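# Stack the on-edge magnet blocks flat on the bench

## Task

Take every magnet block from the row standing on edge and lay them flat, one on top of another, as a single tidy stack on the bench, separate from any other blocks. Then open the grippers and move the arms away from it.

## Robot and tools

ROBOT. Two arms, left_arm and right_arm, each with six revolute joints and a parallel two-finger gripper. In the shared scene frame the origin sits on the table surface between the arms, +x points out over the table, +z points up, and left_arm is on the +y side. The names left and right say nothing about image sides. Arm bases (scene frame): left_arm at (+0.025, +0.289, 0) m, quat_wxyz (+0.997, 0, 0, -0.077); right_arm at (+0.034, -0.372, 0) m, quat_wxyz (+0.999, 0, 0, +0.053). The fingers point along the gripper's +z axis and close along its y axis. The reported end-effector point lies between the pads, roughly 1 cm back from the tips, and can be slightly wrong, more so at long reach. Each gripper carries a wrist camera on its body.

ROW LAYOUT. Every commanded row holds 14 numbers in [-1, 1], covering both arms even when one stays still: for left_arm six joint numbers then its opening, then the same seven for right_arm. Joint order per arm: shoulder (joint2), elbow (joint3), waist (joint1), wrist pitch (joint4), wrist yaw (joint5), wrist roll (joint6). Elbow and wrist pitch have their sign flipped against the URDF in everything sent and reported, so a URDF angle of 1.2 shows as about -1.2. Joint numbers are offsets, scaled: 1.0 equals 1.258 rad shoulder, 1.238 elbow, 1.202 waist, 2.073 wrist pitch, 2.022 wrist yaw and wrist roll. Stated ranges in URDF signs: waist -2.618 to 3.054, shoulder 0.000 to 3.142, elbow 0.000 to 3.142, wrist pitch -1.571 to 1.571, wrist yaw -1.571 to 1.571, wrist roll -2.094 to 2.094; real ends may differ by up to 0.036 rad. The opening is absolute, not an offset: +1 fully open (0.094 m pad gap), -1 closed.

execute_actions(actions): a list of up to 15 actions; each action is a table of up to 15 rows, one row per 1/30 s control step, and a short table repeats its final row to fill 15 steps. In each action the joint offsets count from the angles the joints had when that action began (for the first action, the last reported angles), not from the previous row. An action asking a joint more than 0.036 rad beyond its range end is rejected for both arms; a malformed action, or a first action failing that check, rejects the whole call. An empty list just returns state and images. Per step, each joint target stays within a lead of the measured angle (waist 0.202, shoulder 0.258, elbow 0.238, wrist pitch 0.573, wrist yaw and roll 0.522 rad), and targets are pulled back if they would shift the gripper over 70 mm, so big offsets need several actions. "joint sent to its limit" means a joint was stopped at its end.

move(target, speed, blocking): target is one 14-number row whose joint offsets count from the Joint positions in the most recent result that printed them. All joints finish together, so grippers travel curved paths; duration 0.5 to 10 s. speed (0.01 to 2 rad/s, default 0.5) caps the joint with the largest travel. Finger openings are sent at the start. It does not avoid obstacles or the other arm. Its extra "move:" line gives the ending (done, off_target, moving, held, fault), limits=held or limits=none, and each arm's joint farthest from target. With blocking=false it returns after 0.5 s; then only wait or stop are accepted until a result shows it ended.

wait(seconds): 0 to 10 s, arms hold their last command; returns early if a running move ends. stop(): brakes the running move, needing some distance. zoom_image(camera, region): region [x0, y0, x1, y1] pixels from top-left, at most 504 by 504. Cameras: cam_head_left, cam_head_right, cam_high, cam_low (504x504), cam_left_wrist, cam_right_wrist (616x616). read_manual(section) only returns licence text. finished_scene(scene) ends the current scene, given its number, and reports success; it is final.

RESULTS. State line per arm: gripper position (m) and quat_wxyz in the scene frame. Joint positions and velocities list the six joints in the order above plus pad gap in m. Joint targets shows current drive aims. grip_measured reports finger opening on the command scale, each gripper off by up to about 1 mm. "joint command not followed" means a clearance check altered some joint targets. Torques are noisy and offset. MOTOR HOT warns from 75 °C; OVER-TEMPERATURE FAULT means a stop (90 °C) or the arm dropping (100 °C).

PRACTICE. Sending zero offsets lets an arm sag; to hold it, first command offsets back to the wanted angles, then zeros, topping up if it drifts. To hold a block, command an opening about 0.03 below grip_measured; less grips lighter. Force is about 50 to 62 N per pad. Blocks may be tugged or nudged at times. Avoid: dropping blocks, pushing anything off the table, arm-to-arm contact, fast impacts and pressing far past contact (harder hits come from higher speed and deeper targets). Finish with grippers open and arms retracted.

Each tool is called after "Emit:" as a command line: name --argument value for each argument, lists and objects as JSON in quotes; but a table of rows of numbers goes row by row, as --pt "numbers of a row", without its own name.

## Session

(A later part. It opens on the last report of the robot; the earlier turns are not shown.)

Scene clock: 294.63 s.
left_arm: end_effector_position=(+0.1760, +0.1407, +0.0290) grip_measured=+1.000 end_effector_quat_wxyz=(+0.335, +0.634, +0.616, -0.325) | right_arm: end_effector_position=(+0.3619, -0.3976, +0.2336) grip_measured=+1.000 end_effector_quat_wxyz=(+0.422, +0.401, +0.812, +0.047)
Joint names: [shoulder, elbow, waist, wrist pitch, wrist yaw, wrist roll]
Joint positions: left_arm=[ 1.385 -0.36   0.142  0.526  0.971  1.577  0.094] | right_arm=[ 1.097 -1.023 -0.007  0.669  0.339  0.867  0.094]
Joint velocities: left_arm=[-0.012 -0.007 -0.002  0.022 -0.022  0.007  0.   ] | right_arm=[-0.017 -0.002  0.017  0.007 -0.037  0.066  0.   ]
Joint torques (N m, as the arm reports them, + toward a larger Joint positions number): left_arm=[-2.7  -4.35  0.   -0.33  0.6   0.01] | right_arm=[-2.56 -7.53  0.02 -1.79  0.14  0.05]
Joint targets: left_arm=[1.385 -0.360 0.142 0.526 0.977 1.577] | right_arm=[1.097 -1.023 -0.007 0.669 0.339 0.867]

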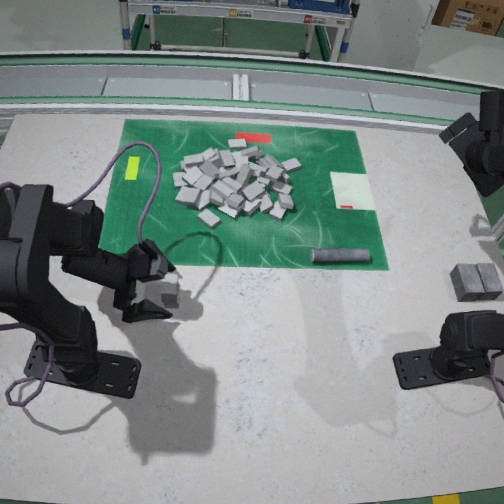

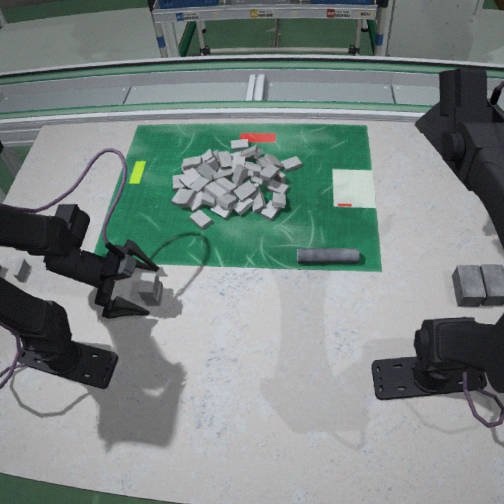

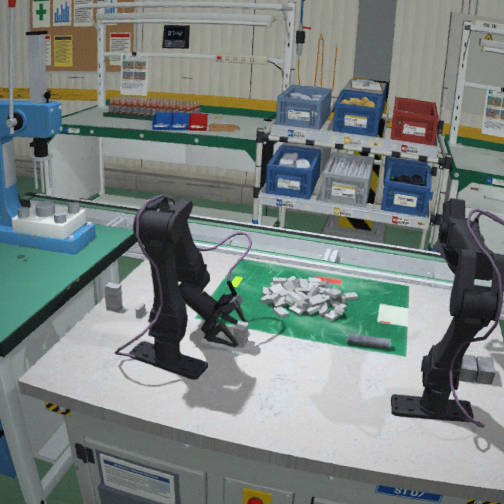

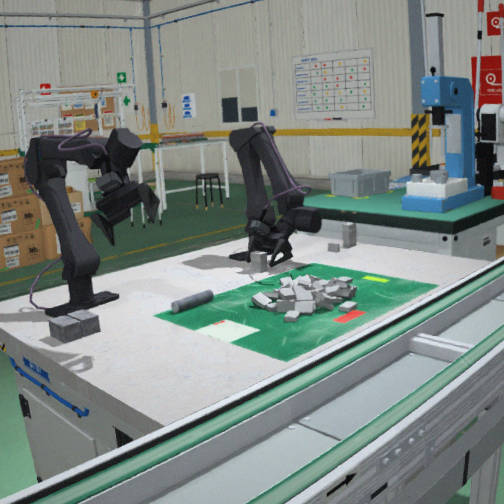

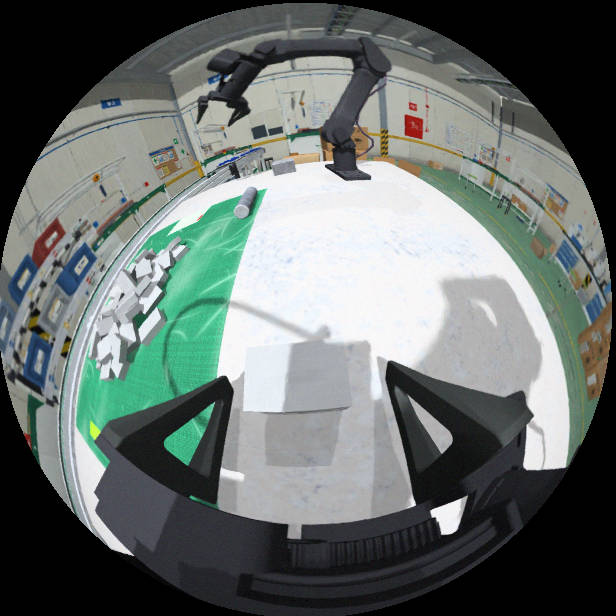

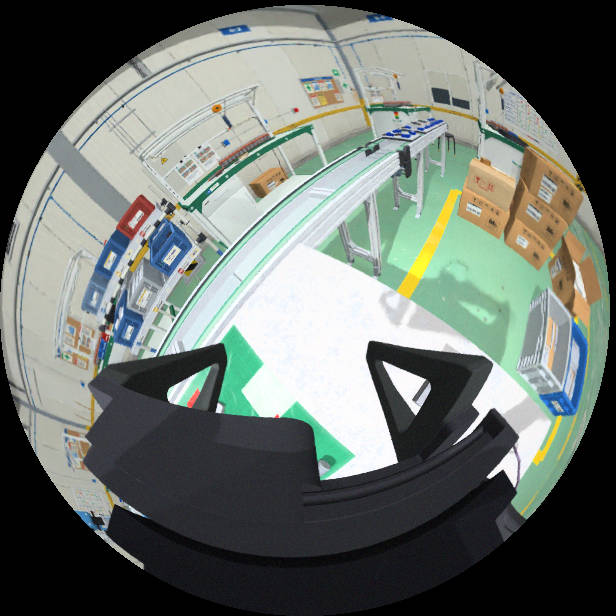

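Emit:
move --target '[-0.165,-0.125,0,0.165,0.01,0,1,0,0,0,0,0,0,1]' --speed 0.4

Emit:
move --target '[0.02,-0.24,0.1,0.12,0,0,1,0,0,0,0,0,0,1]' --speed 0.5

Emit:
move --target '[0,0,0.135,0,-0.775,0,0.6,0,0,0,0,0,0,1]' --speed 1.2

Scene clock: 302.37 s.
left_arm: end_effector_position=(+0.1772, +0.1406, +0.0817) grip_measured=+1.000 end_effector_quat_wxyz=(+0.338, +0.636, +0.615, -0.322) | right_arm: end_effector_position=(+0.3619, -0.3976, +0.2336) grip_measured=+1.000 end_effector_quat_wxyz=(+0.422, +0.401, +0.812, +0.047)
Joint names: [shoulder, elbow, waist, wrist pitch, wrist yaw, wrist roll]
Joint positions: left_arm=[ 1.196 -0.497  0.142  0.844  0.971  1.577  0.094] | right_arm=[ 1.097 -1.023 -0.007  0.669  0.339  0.867  0.094]
Joint velocities: left_arm=[ 0.022  0.002 -0.012  0.007 -0.051 -0.022  0.   ] | right_arm=[ 0.012 -0.012  0.002 -0.007 -0.037 -0.007  0.   ]
Joint torques (N m, as the arm reports them, + toward a larger Joint positions number): left_arm=[-3.38 -6.71 -0.04 -0.05  0.73 -0.01] | right_arm=[-2.6  -7.6   0.04 -1.8   0.14  0.04]
Joint targets: left_arm=[1.177 -0.515 0.142 0.868 0.991 1.577] | right_arm=[1.097 -1.023 -0.007 0.669 0.339 0.867]
move: off_target (left_arm); limits=none; left_arm: farthest joint: the wrist pitch, 0.024 radians from its target (0.342 radians at the start); right_arm: farthest joint: the waist, 0.000 radians from its target (0.000 radians at the start)

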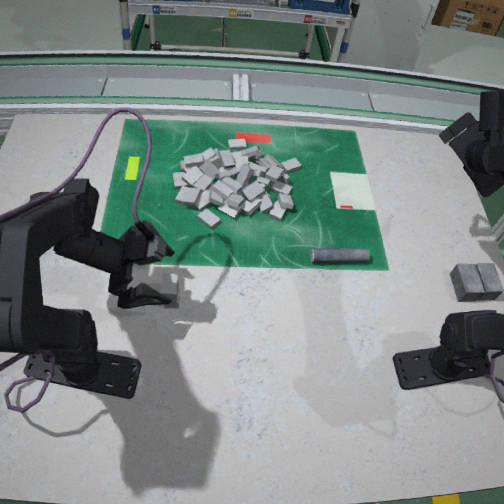

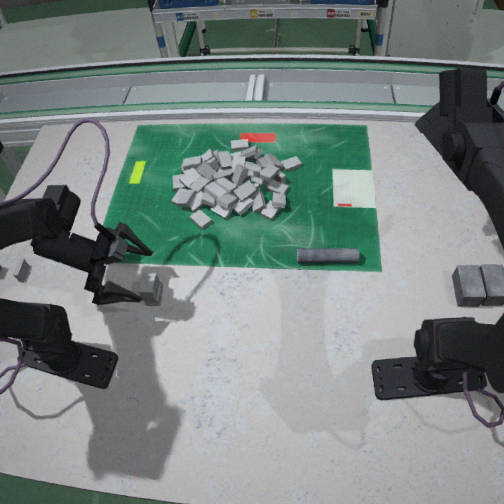

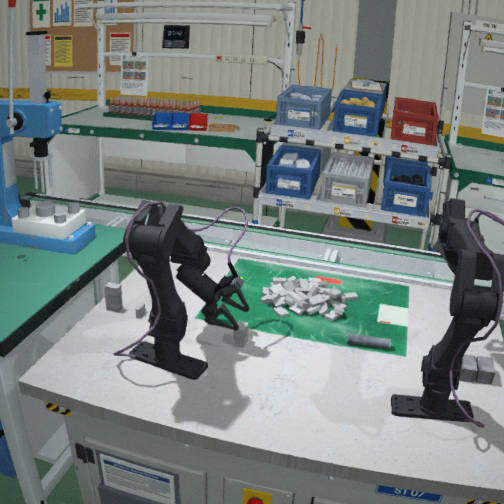

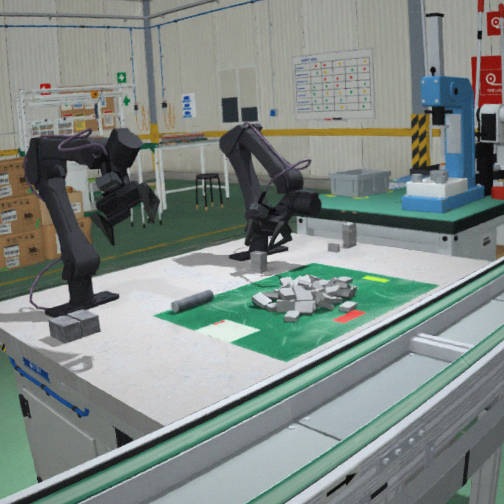

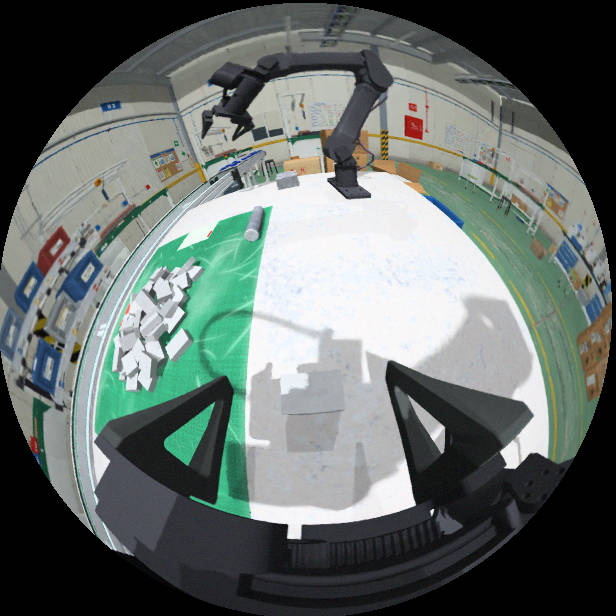

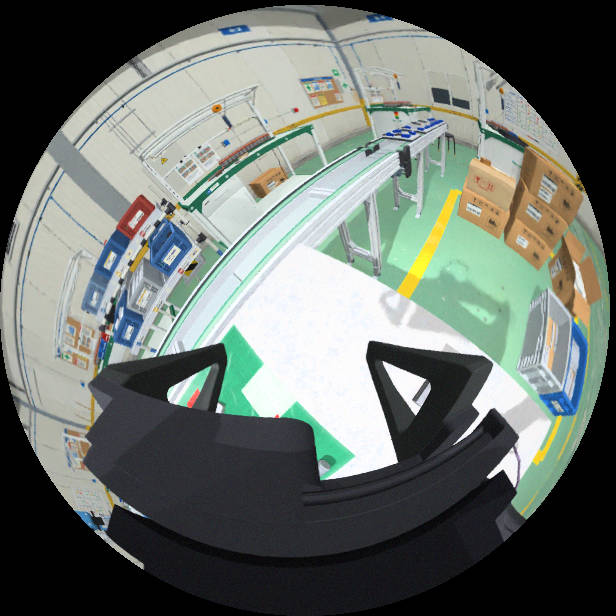

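Scene clock: 303.73 s.
left_arm: end_effector_position=(+0.2246, +0.1625, +0.1460) grip_measured=+1.000 end_effector_quat_wxyz=(+0.365, +0.609, +0.643, -0.285) | right_arm: end_effector_position=(+0.3619, -0.3976, +0.2336) grip_measured=+1.000 end_effector_quat_wxyz=(+0.422, +0.401, +0.812, +0.047)
Joint names: [shoulder, elbow, waist, wrist pitch, wrist yaw, wrist roll]
Joint positions: left_arm=[ 1.207 -0.777  0.253  1.067  0.962  1.577  0.094] | right_arm=[ 1.097 -1.023 -0.007  0.669  0.339  0.867  0.094]
Joint velocities: left_arm=[-0.007  0.022 -0.002  0.022  0.051 -0.051  0.   ] | right_arm=[-0.002 -0.012 -0.012 -0.051 -0.022 -0.022  0.   ]
Joint torques (N m, as the arm reports them, + toward a larger Joint positions number): left_arm=[-1.49 -7.06  0.73 -0.13  0.62  0.  ] | right_arm=[-2.52 -7.5  -0.03 -1.8   0.13  0.03]
Joint targets: left_arm=[1.221 -0.794 0.262 1.092 0.971 1.577] | right_arm=[1.097 -1.023 -0.007 0.669 0.339 0.867]
move: off_target (left_arm); limits=none; left_arm: farthest joint: the wrist pitch, 0.026 radians from its target (0.249 radians at the start); right_arm: farthest joint: the waist, 0.000 radians from its target (0.000 radians at the start)

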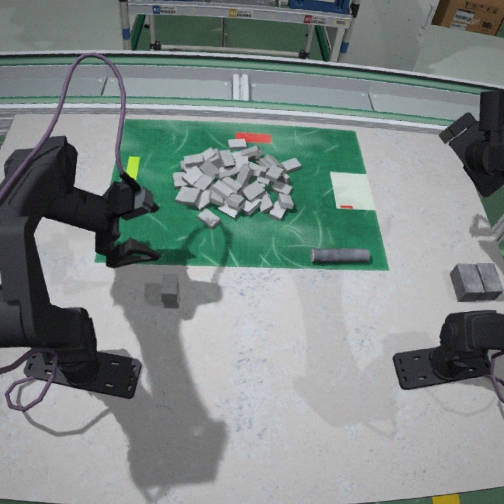

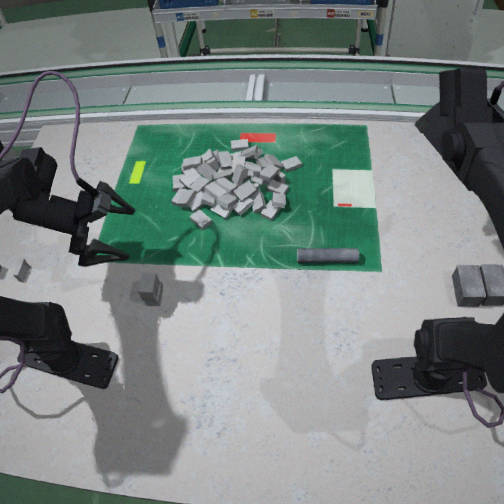

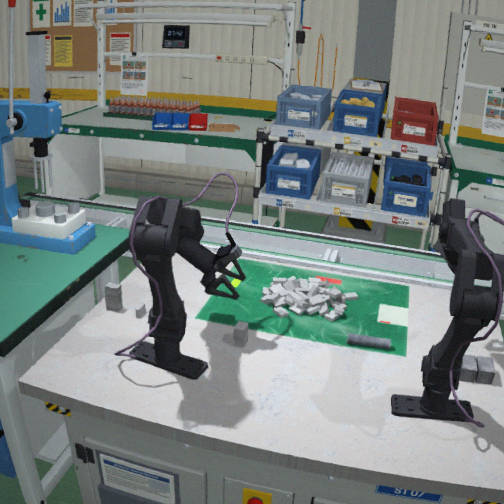

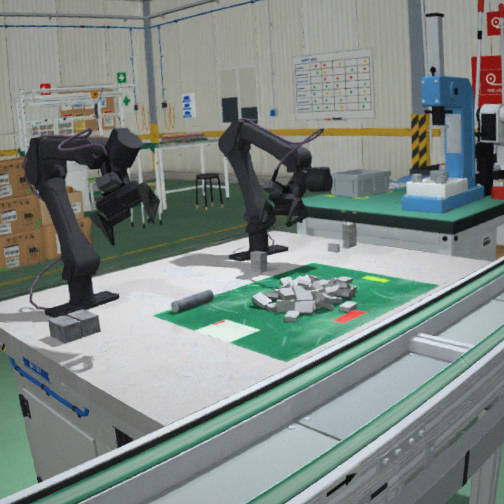

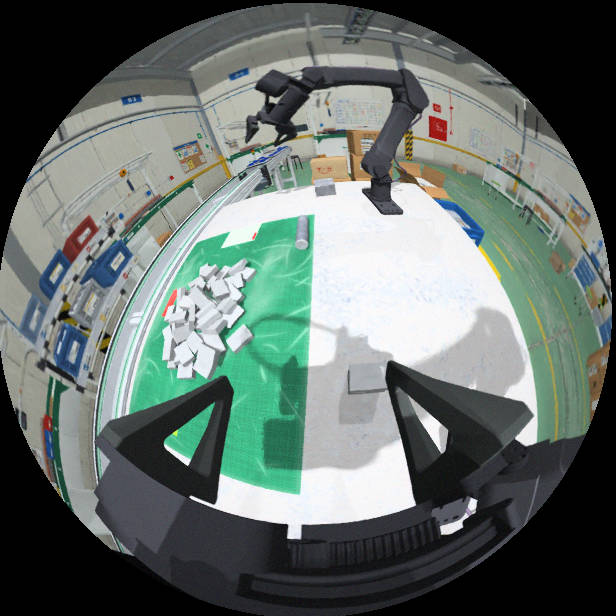

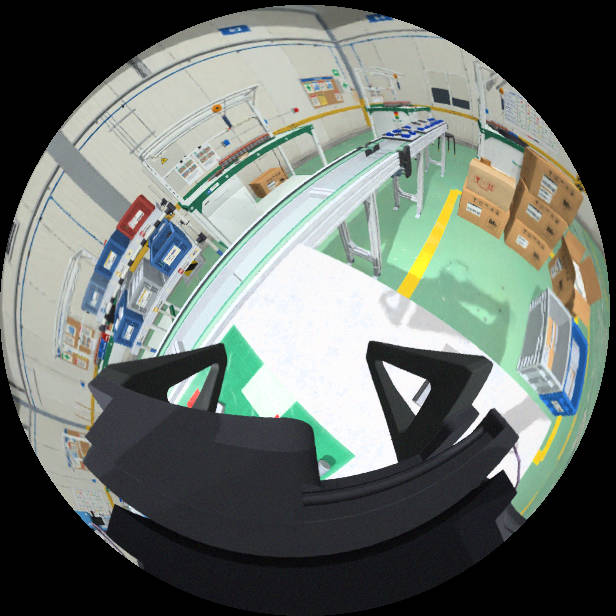

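Scene clock: 306.00 s.
left_arm: end_effector_position=(+0.1835, +0.4333, +0.1002) grip_measured=+0.602 end_effector_quat_wxyz=(-0.210, +0.580, +0.760, +0.206) | right_arm: end_effector_position=(+0.3619, -0.3976, +0.2336) grip_measured=+1.000 end_effector_quat_wxyz=(+0.422, +0.401, +0.812, +0.047)
Joint names: [shoulder, elbow, waist, wrist pitch, wrist yaw, wrist roll]
Joint positions: left_arm=[ 1.207 -0.777  0.406  1.067 -0.593  1.577  0.075] | right_arm=[ 1.097 -1.023 -0.007  0.669  0.339  0.867  0.094]
Joint velocities: left_arm=[ 0.007 -0.002 -0.002  0.066  0.007 -0.081 -0.001] | right_arm=[ 0.002  0.017  0.002  0.007 -0.066 -0.007  0.   ]
Joint torques (N m, as the arm reports them, + toward a larger Joint positions number): left_arm=[-2.62 -5.82  0.73 -0.42 -0.45  0.  ] | right_arm=[-2.58 -7.51  0.03 -1.78  0.12  0.03]
Joint targets: left_arm=[1.207 -0.777 0.415 1.067 -0.605 1.577] | right_arm=[1.097 -1.023 -0.007 0.669 0.339 0.867]
move: done; limits=none; left_arm: farthest joint: the wrist yaw, 0.012 radians from its target (1.567 radians at the start); right_arm: farthest joint: the waist, 0.000 radians from its target (0.000 radians at the start)

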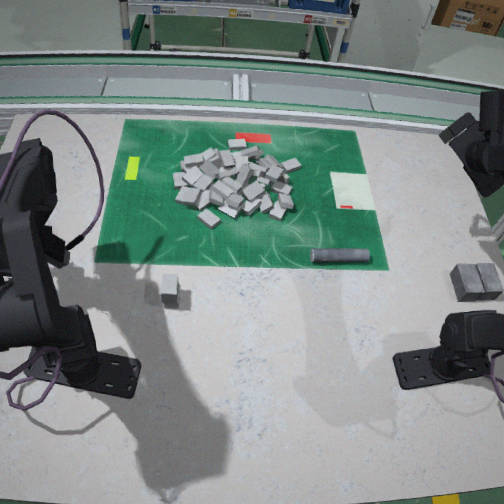

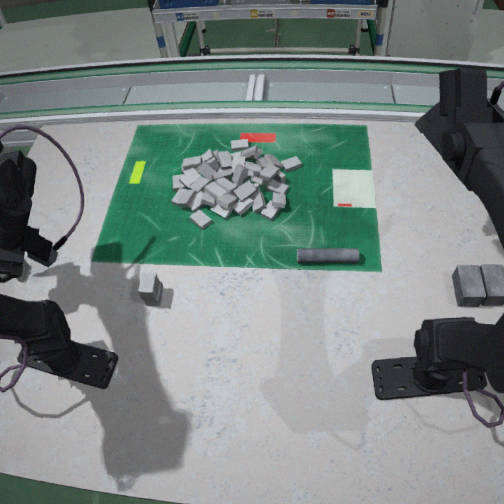

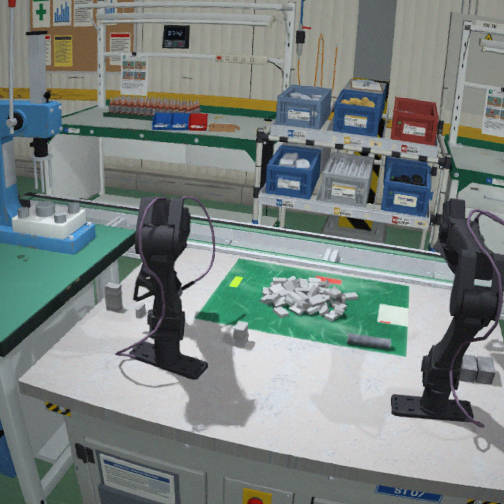

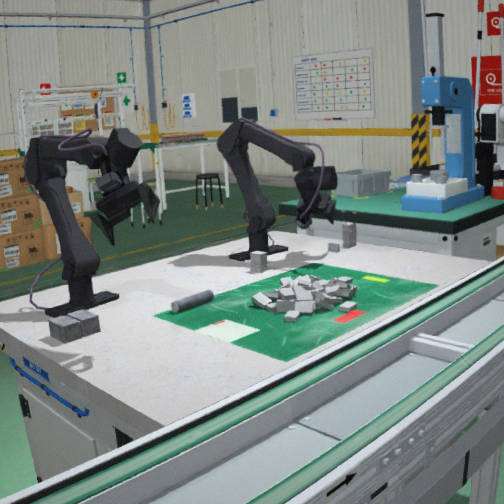

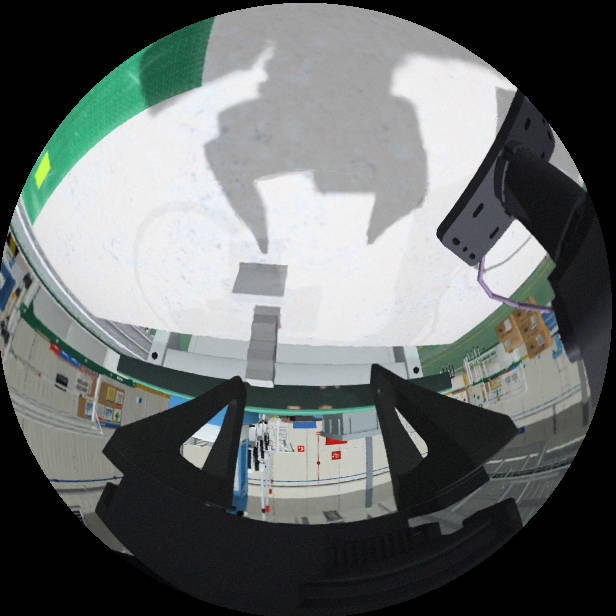

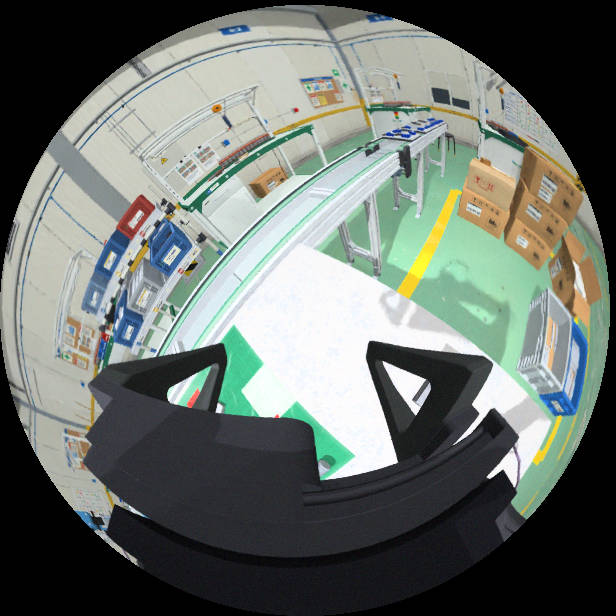

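Emit:
move --target '[0.248,-0.03,0,-0.108,0,0,0.6,0,0,0,0,0,0,1]' --speed 0.4

Emit:
zoom_image --camera "cam_low" --region '[220,220,380,280]'

Emit:
zoom_image --camera "cam_high" --region '[210,305,270,355]'

Scene clock: 311.10 s.
left_arm: end_effector_position=(+0.2202, +0.4428, +0.0481) grip_measured=+0.602 end_effector_quat_wxyz=(-0.232, +0.589, +0.754, +0.177) | right_arm: end_effector_position=(+0.3619, -0.3976, +0.2336) grip_measured=+1.000 end_effector_quat_wxyz=(+0.422, +0.401, +0.812, +0.047)
Joint names: [shoulder, elbow, waist, wrist pitch, wrist yaw, wrist roll]
Joint positions: left_arm=[ 1.511 -0.793  0.406  0.855 -0.593  1.577  0.075] | right_arm=[ 1.097 -1.023 -0.007  0.669  0.339  0.867  0.094]
Joint velocities: left_arm=[ 0.007 -0.007  0.012  0.051  0.022 -0.007 -0.   ] | right_arm=[-0.012 -0.012 -0.012 -0.037 -0.007  0.007  0.   ]
Joint torques (N m, as the arm reports them, + toward a larger Joint positions number): left_arm=[-4.35 -6.79  0.   -0.39 -0.35  0.  ] | right_arm=[-2.6  -7.49 -0.01 -1.78  0.11  0.03]
Joint targets: left_arm=[1.519 -0.814 0.406 0.843 -0.593 1.577] | right_arm=[1.097 -1.023 -0.007 0.669 0.339 0.867]
move: off_target (left_arm); limits=none; left_arm: farthest joint: the elbow, 0.022 radians from its target (0.038 radians at the start); right_arm: farthest joint: the waist, 0.000 radians from its target (0.000 radians at the start)

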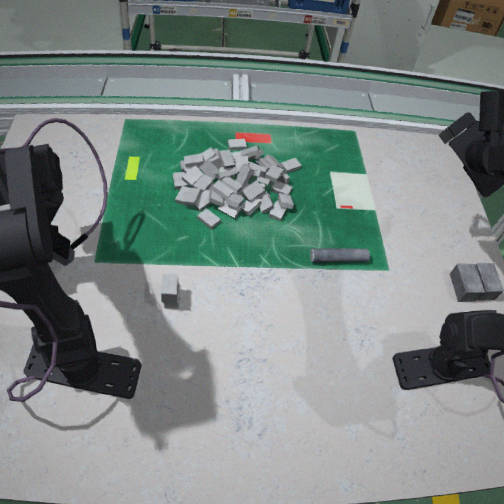

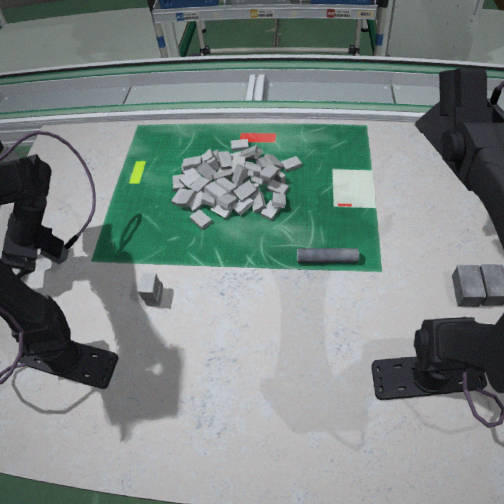

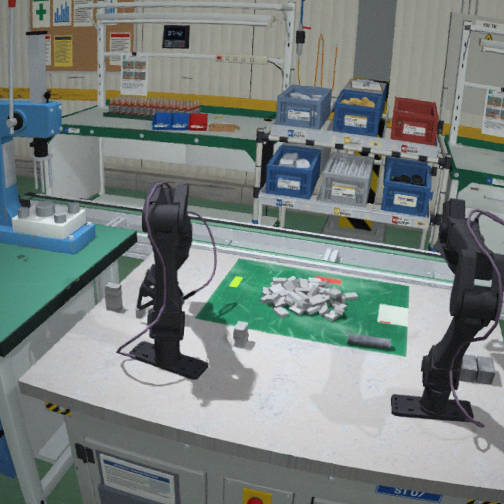

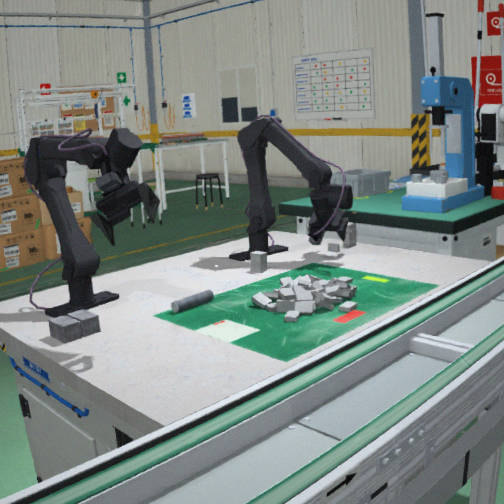

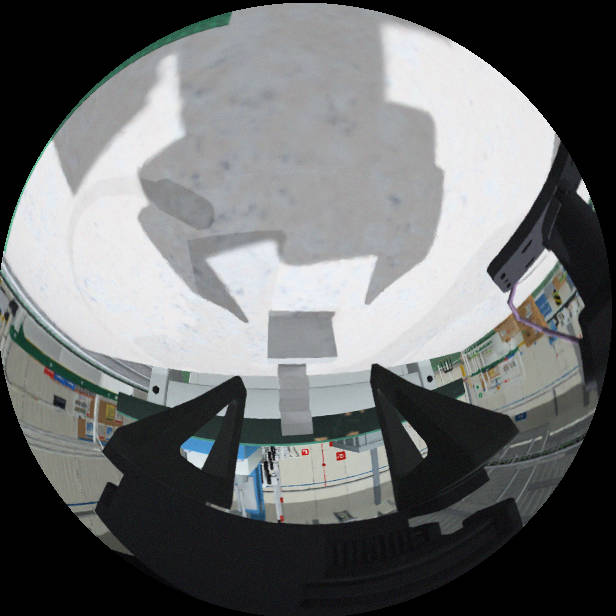

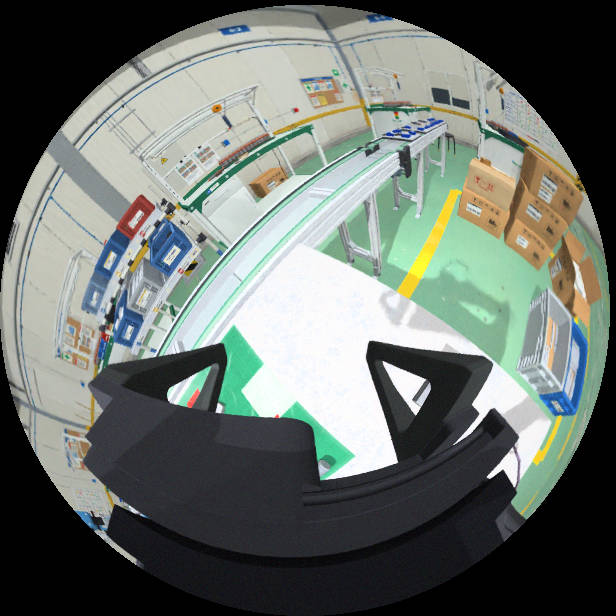

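Region (220, 220, 380, 280) of cam_low's 504x504 image, scaled by 3.150, with more detail than that image has; it fills the top 189 rows of this view, and the rest is white.

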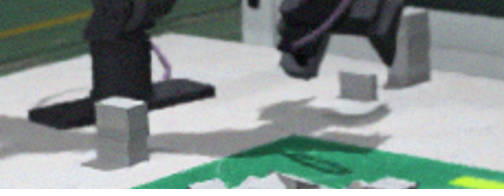

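Region (210, 305, 270, 355) of cam_high's 504x504 image, scaled by 8.400, with more detail than that image has.

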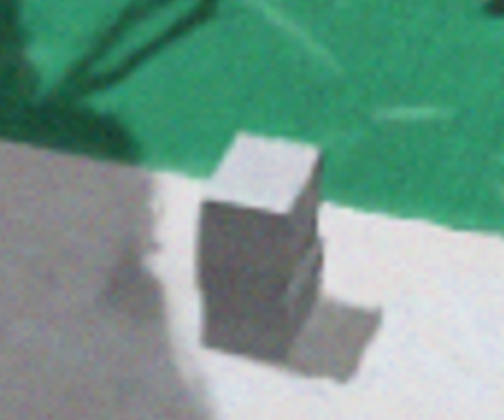

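Emit:
move --target '[0.076,0.068,0,-0.085,0,0,0.6,0,0,0,0,0,0,1]' --speed 0.2

Scene clock: 315.57 s.
left_arm: end_effector_position=(+0.2233, +0.4436, +0.0150) grip_measured=+0.602 end_effector_quat_wxyz=(-0.230, +0.588, +0.754, +0.180) | right_arm: end_effector_position=(+0.3619, -0.3976, +0.2336) grip_measured=+1.000 end_effector_quat_wxyz=(+0.422, +0.401, +0.812, +0.047)
Joint names: [shoulder, elbow, waist, wrist pitch, wrist yaw, wrist roll]
Joint positions: left_arm=[ 1.595 -0.72   0.406  0.691 -0.593  1.577  0.075] | right_arm=[ 1.097 -1.023 -0.007  0.669  0.339  0.867  0.094]
Joint velocities: left_arm=[ 0.002  0.007 -0.002  0.081  0.066 -0.095 -0.002] | right_arm=[-0.002 -0.002  0.007  0.095 -0.022 -0.081  0.   ]
Joint torques (N m, as the arm reports them, + toward a larger Joint positions number): left_arm=[-4.49 -3.94  0.   -0.41 -0.35  0.  ] | right_arm=[-2.55 -7.51 -0.02 -1.79  0.13  0.02]
Joint targets: left_arm=[1.607 -0.708 0.406 0.679 -0.593 1.577] | right_arm=[1.097 -1.023 -0.007 0.669 0.339 0.867]
move: done; limits=none; left_arm: farthest joint: the elbow, 0.012 radians from its target (0.084 radians at the start); right_arm: farthest joint: the waist, 0.000 radians from its target (0.000 radians at the start)

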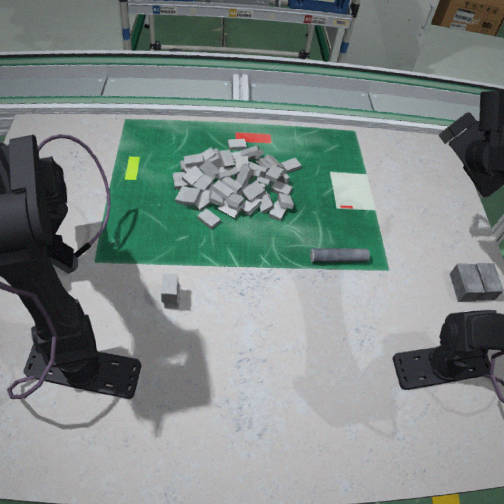

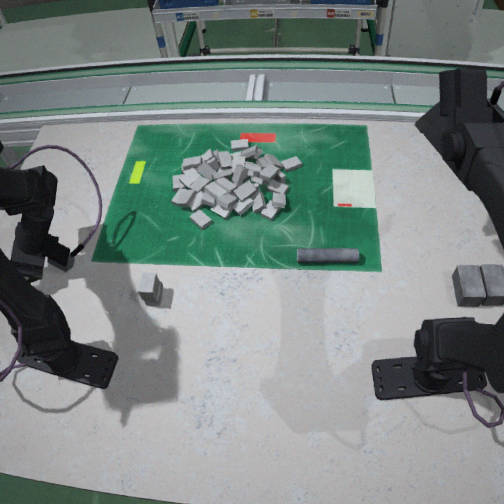

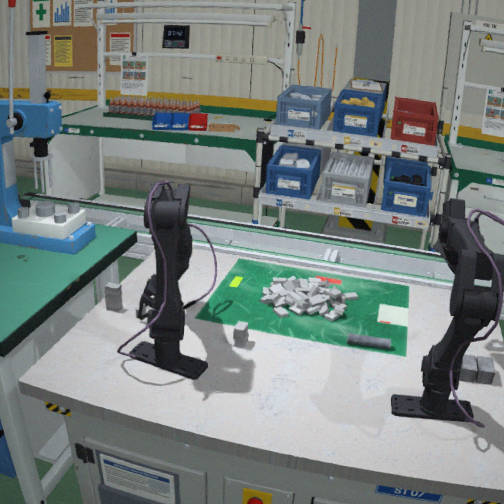

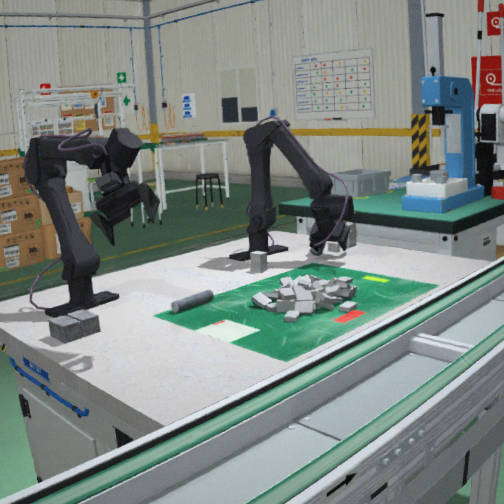

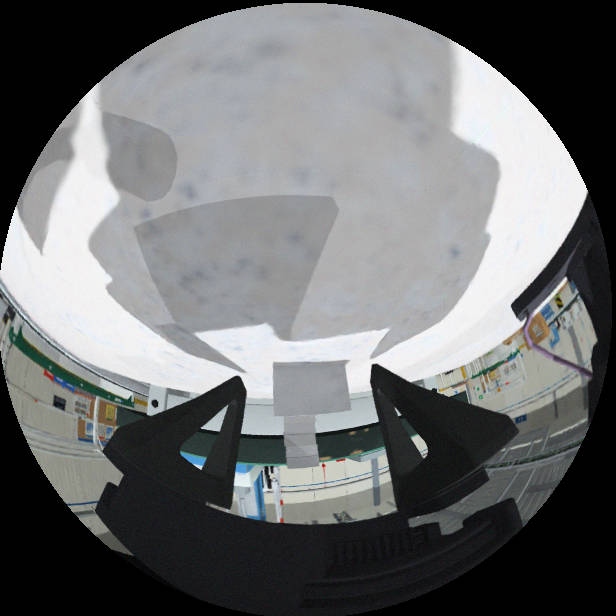

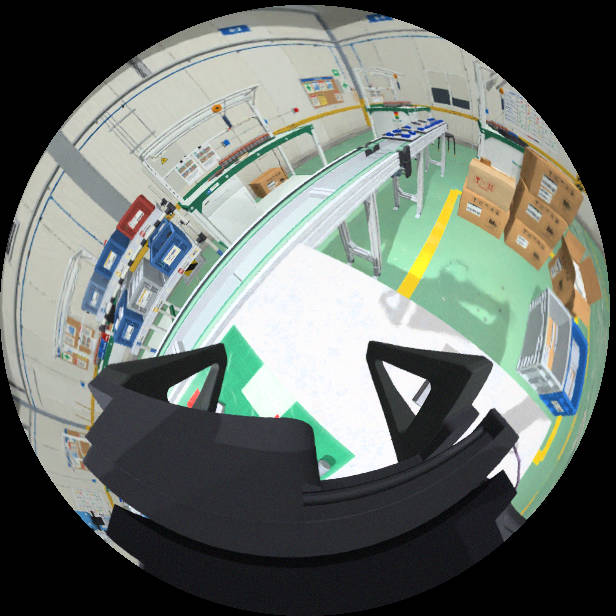

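Emit:
move --target '[0,0,0.034,0,0,0,0.6,0,0,0,0,0,0,1]' --speed 0.1

Emit:
execute_actions --actions '[[[0,0,0,0,0,0,0.1,0,0,0,0,0,0,1]],[[0,0,0,0,0,0,0,0,0,0,0,0,0,1],[0,0,0,0,0,0,-0.04,0,0,0,0,0,0,1],[0,0,0,0,0,0,-0.08,0,0,0,0,0,0,1],[0,0,0,0,0,0,-0.12,0,0,0,0,0,0,1],[0,0,0,0,0,0,-0.2,0,0,0,0,0,0,1]]]'

Scene clock: 322.60 s.
left_arm: end_effector_position=(+0.2184, +0.4498, +0.0150) grip_measured=+0.602 end_effector_quat_wxyz=(-0.233, +0.576, +0.764, +0.177) | right_arm: end_effector_position=(+0.3619, -0.3976, +0.2336) grip_measured=+1.000 end_effector_quat_wxyz=(+0.422, +0.401, +0.812, +0.047)
Joint names: [shoulder, elbow, waist, wrist pitch, wrist yaw, wrist roll]
Joint positions: left_arm=[ 1.595 -0.72   0.438  0.69  -0.593  1.577  0.075] | right_arm=[ 1.097 -1.023 -0.007  0.669  0.339  0.867  0.094]
Joint velocities: left_arm=[-0.012 -0.002  0.007 -0.037 -0.037 -0.051 -0.001] | right_arm=[ 0.007  0.002 -0.012 -0.066  0.007 -0.051  0.   ]
Joint torques (N m, as the arm reports them, + toward a larger Joint positions number): left_arm=[-5.41 -4.81  0.75 -0.28 -0.34  0.02] | right_arm=[-2.58 -7.53 -0.04 -1.8   0.12  0.03]
Joint targets: left_arm=[1.595 -0.720 0.447 0.691 -0.593 1.577] | right_arm=[1.097 -1.023 -0.007 0.669 0.339 0.867]
move: done; limits=none; left_arm: farthest joint: the waist, 0.009 radians from its target (0.041 radians at the start); right_arm: farthest joint: the waist, 0.000 radians from its target (0.000 radians at the start)

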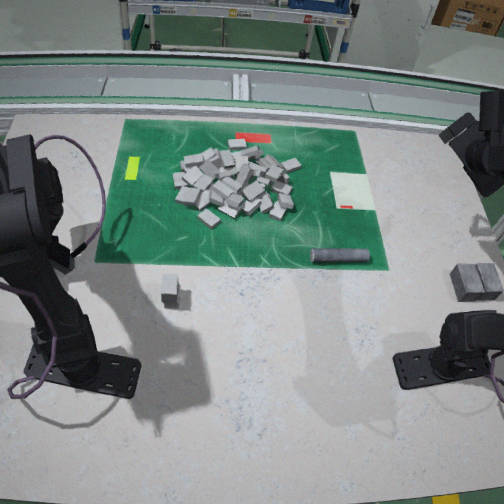

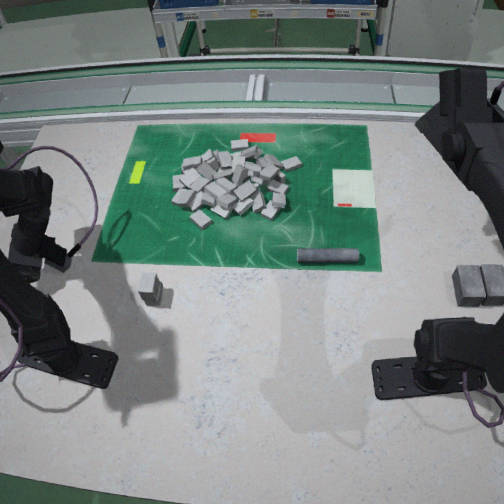

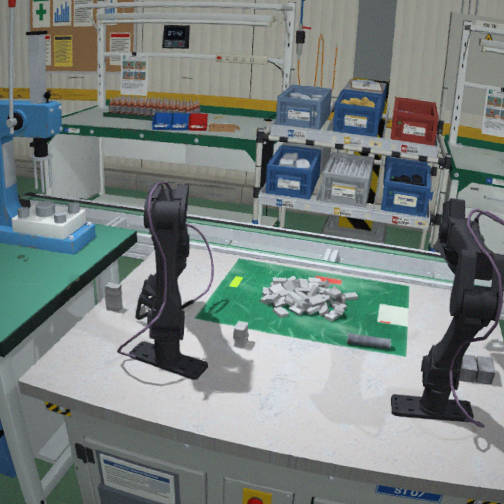

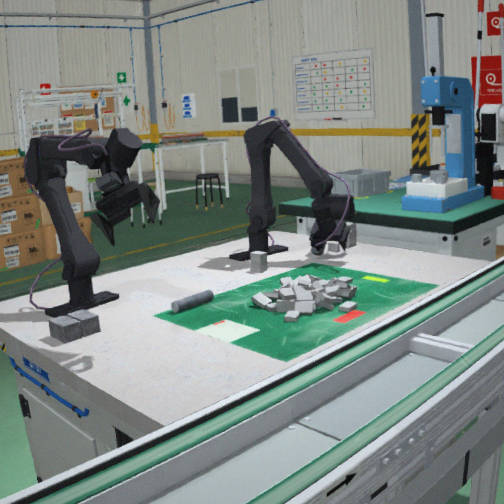

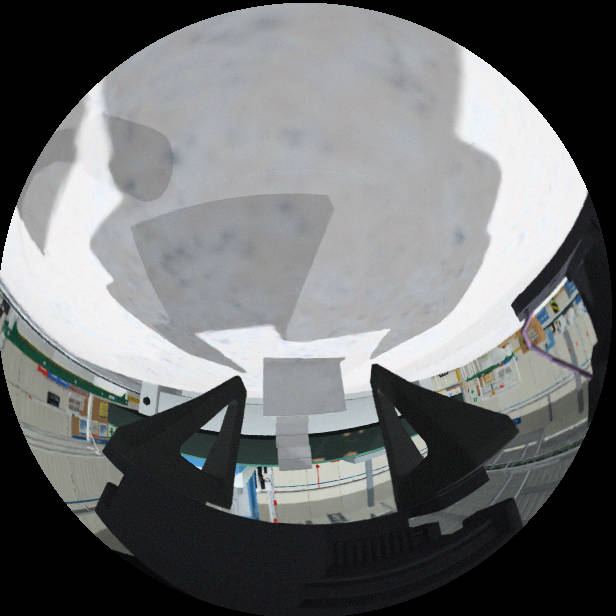

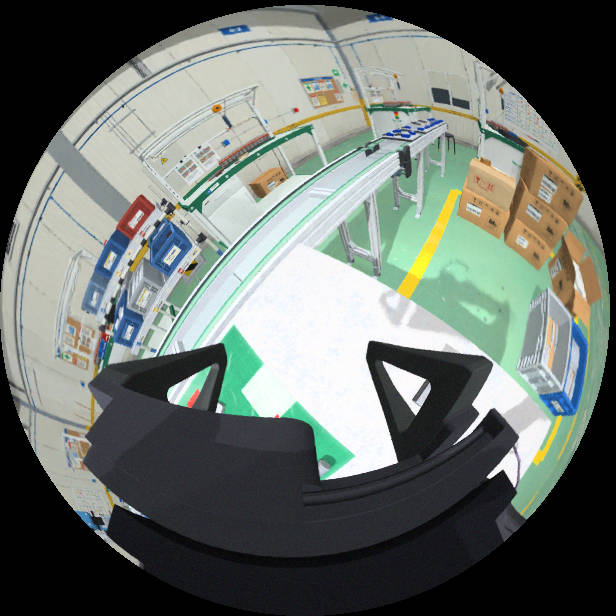

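Scene clock: 323.60 s.
left_arm: end_effector_position=(+0.2184, +0.4497, +0.0150) grip_measured=-0.139 end_effector_quat_wxyz=(-0.233, +0.576, +0.764, +0.177) | right_arm: end_effector_position=(+0.3619, -0.3976, +0.2336) grip_measured=+1.000 end_effector_quat_wxyz=(+0.422, +0.401, +0.812, +0.047)
Joint names: [shoulder, elbow, waist, wrist pitch, wrist yaw, wrist roll]
Joint positions: left_arm=[ 1.595 -0.72   0.438  0.69  -0.593  1.577  0.04 ] | right_arm=[ 1.097 -1.023 -0.007  0.669  0.339  0.867  0.094]
Joint velocities: left_arm=[ 0.002  0.007  0.012  0.037  0.022  0.022 -0.001] | right_arm=[ 0.002  0.007 -0.007 -0.007  0.139 -0.037  0.   ]
Joint torques (N m, as the arm reports them, + toward a larger Joint positions number): left_arm=[-5.37 -4.84 -0.05 -0.28 -0.35  0.01] | right_arm=[-2.56 -7.49 -0.02 -1.79  0.13  0.03]
Joint targets: left_arm=[1.595 -0.720 0.438 0.690 -0.593 1.577] | right_arm=[1.097 -1.023 -0.007 0.669 0.339 0.867]

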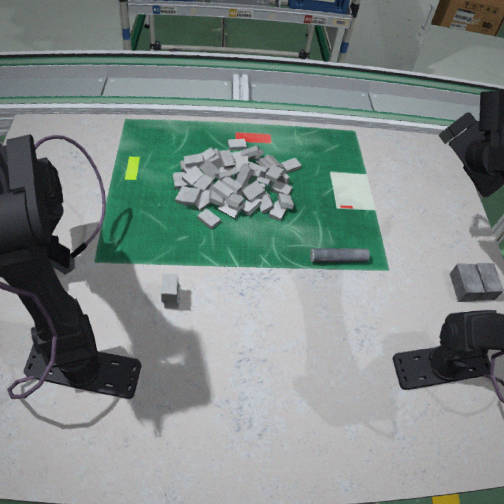

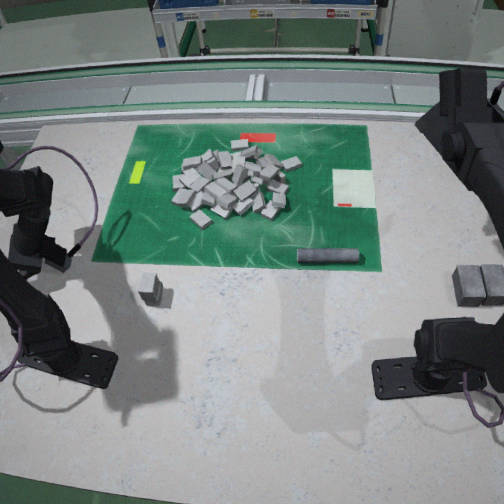

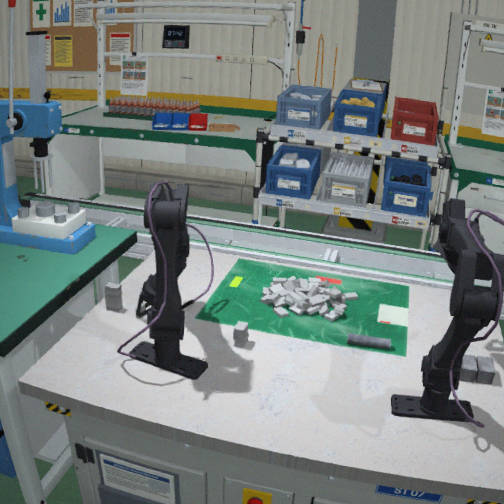

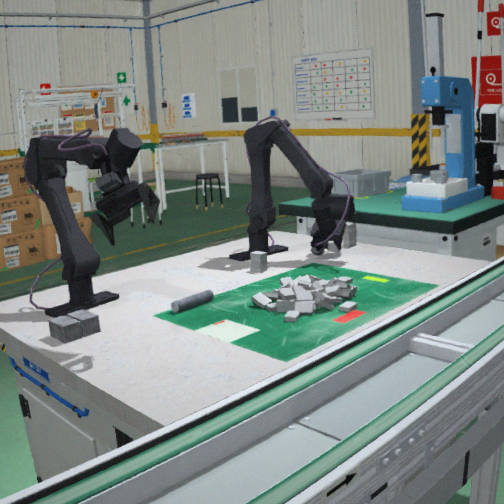

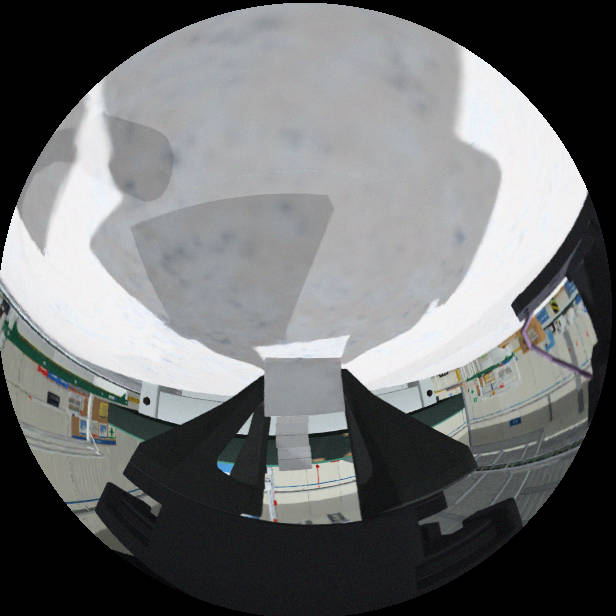

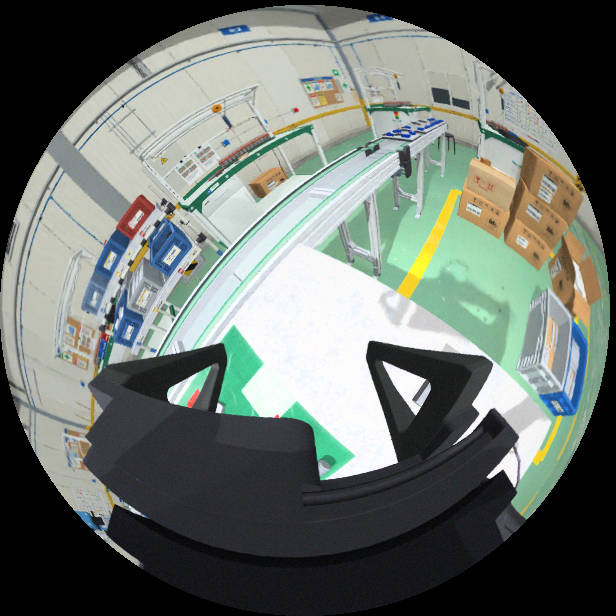

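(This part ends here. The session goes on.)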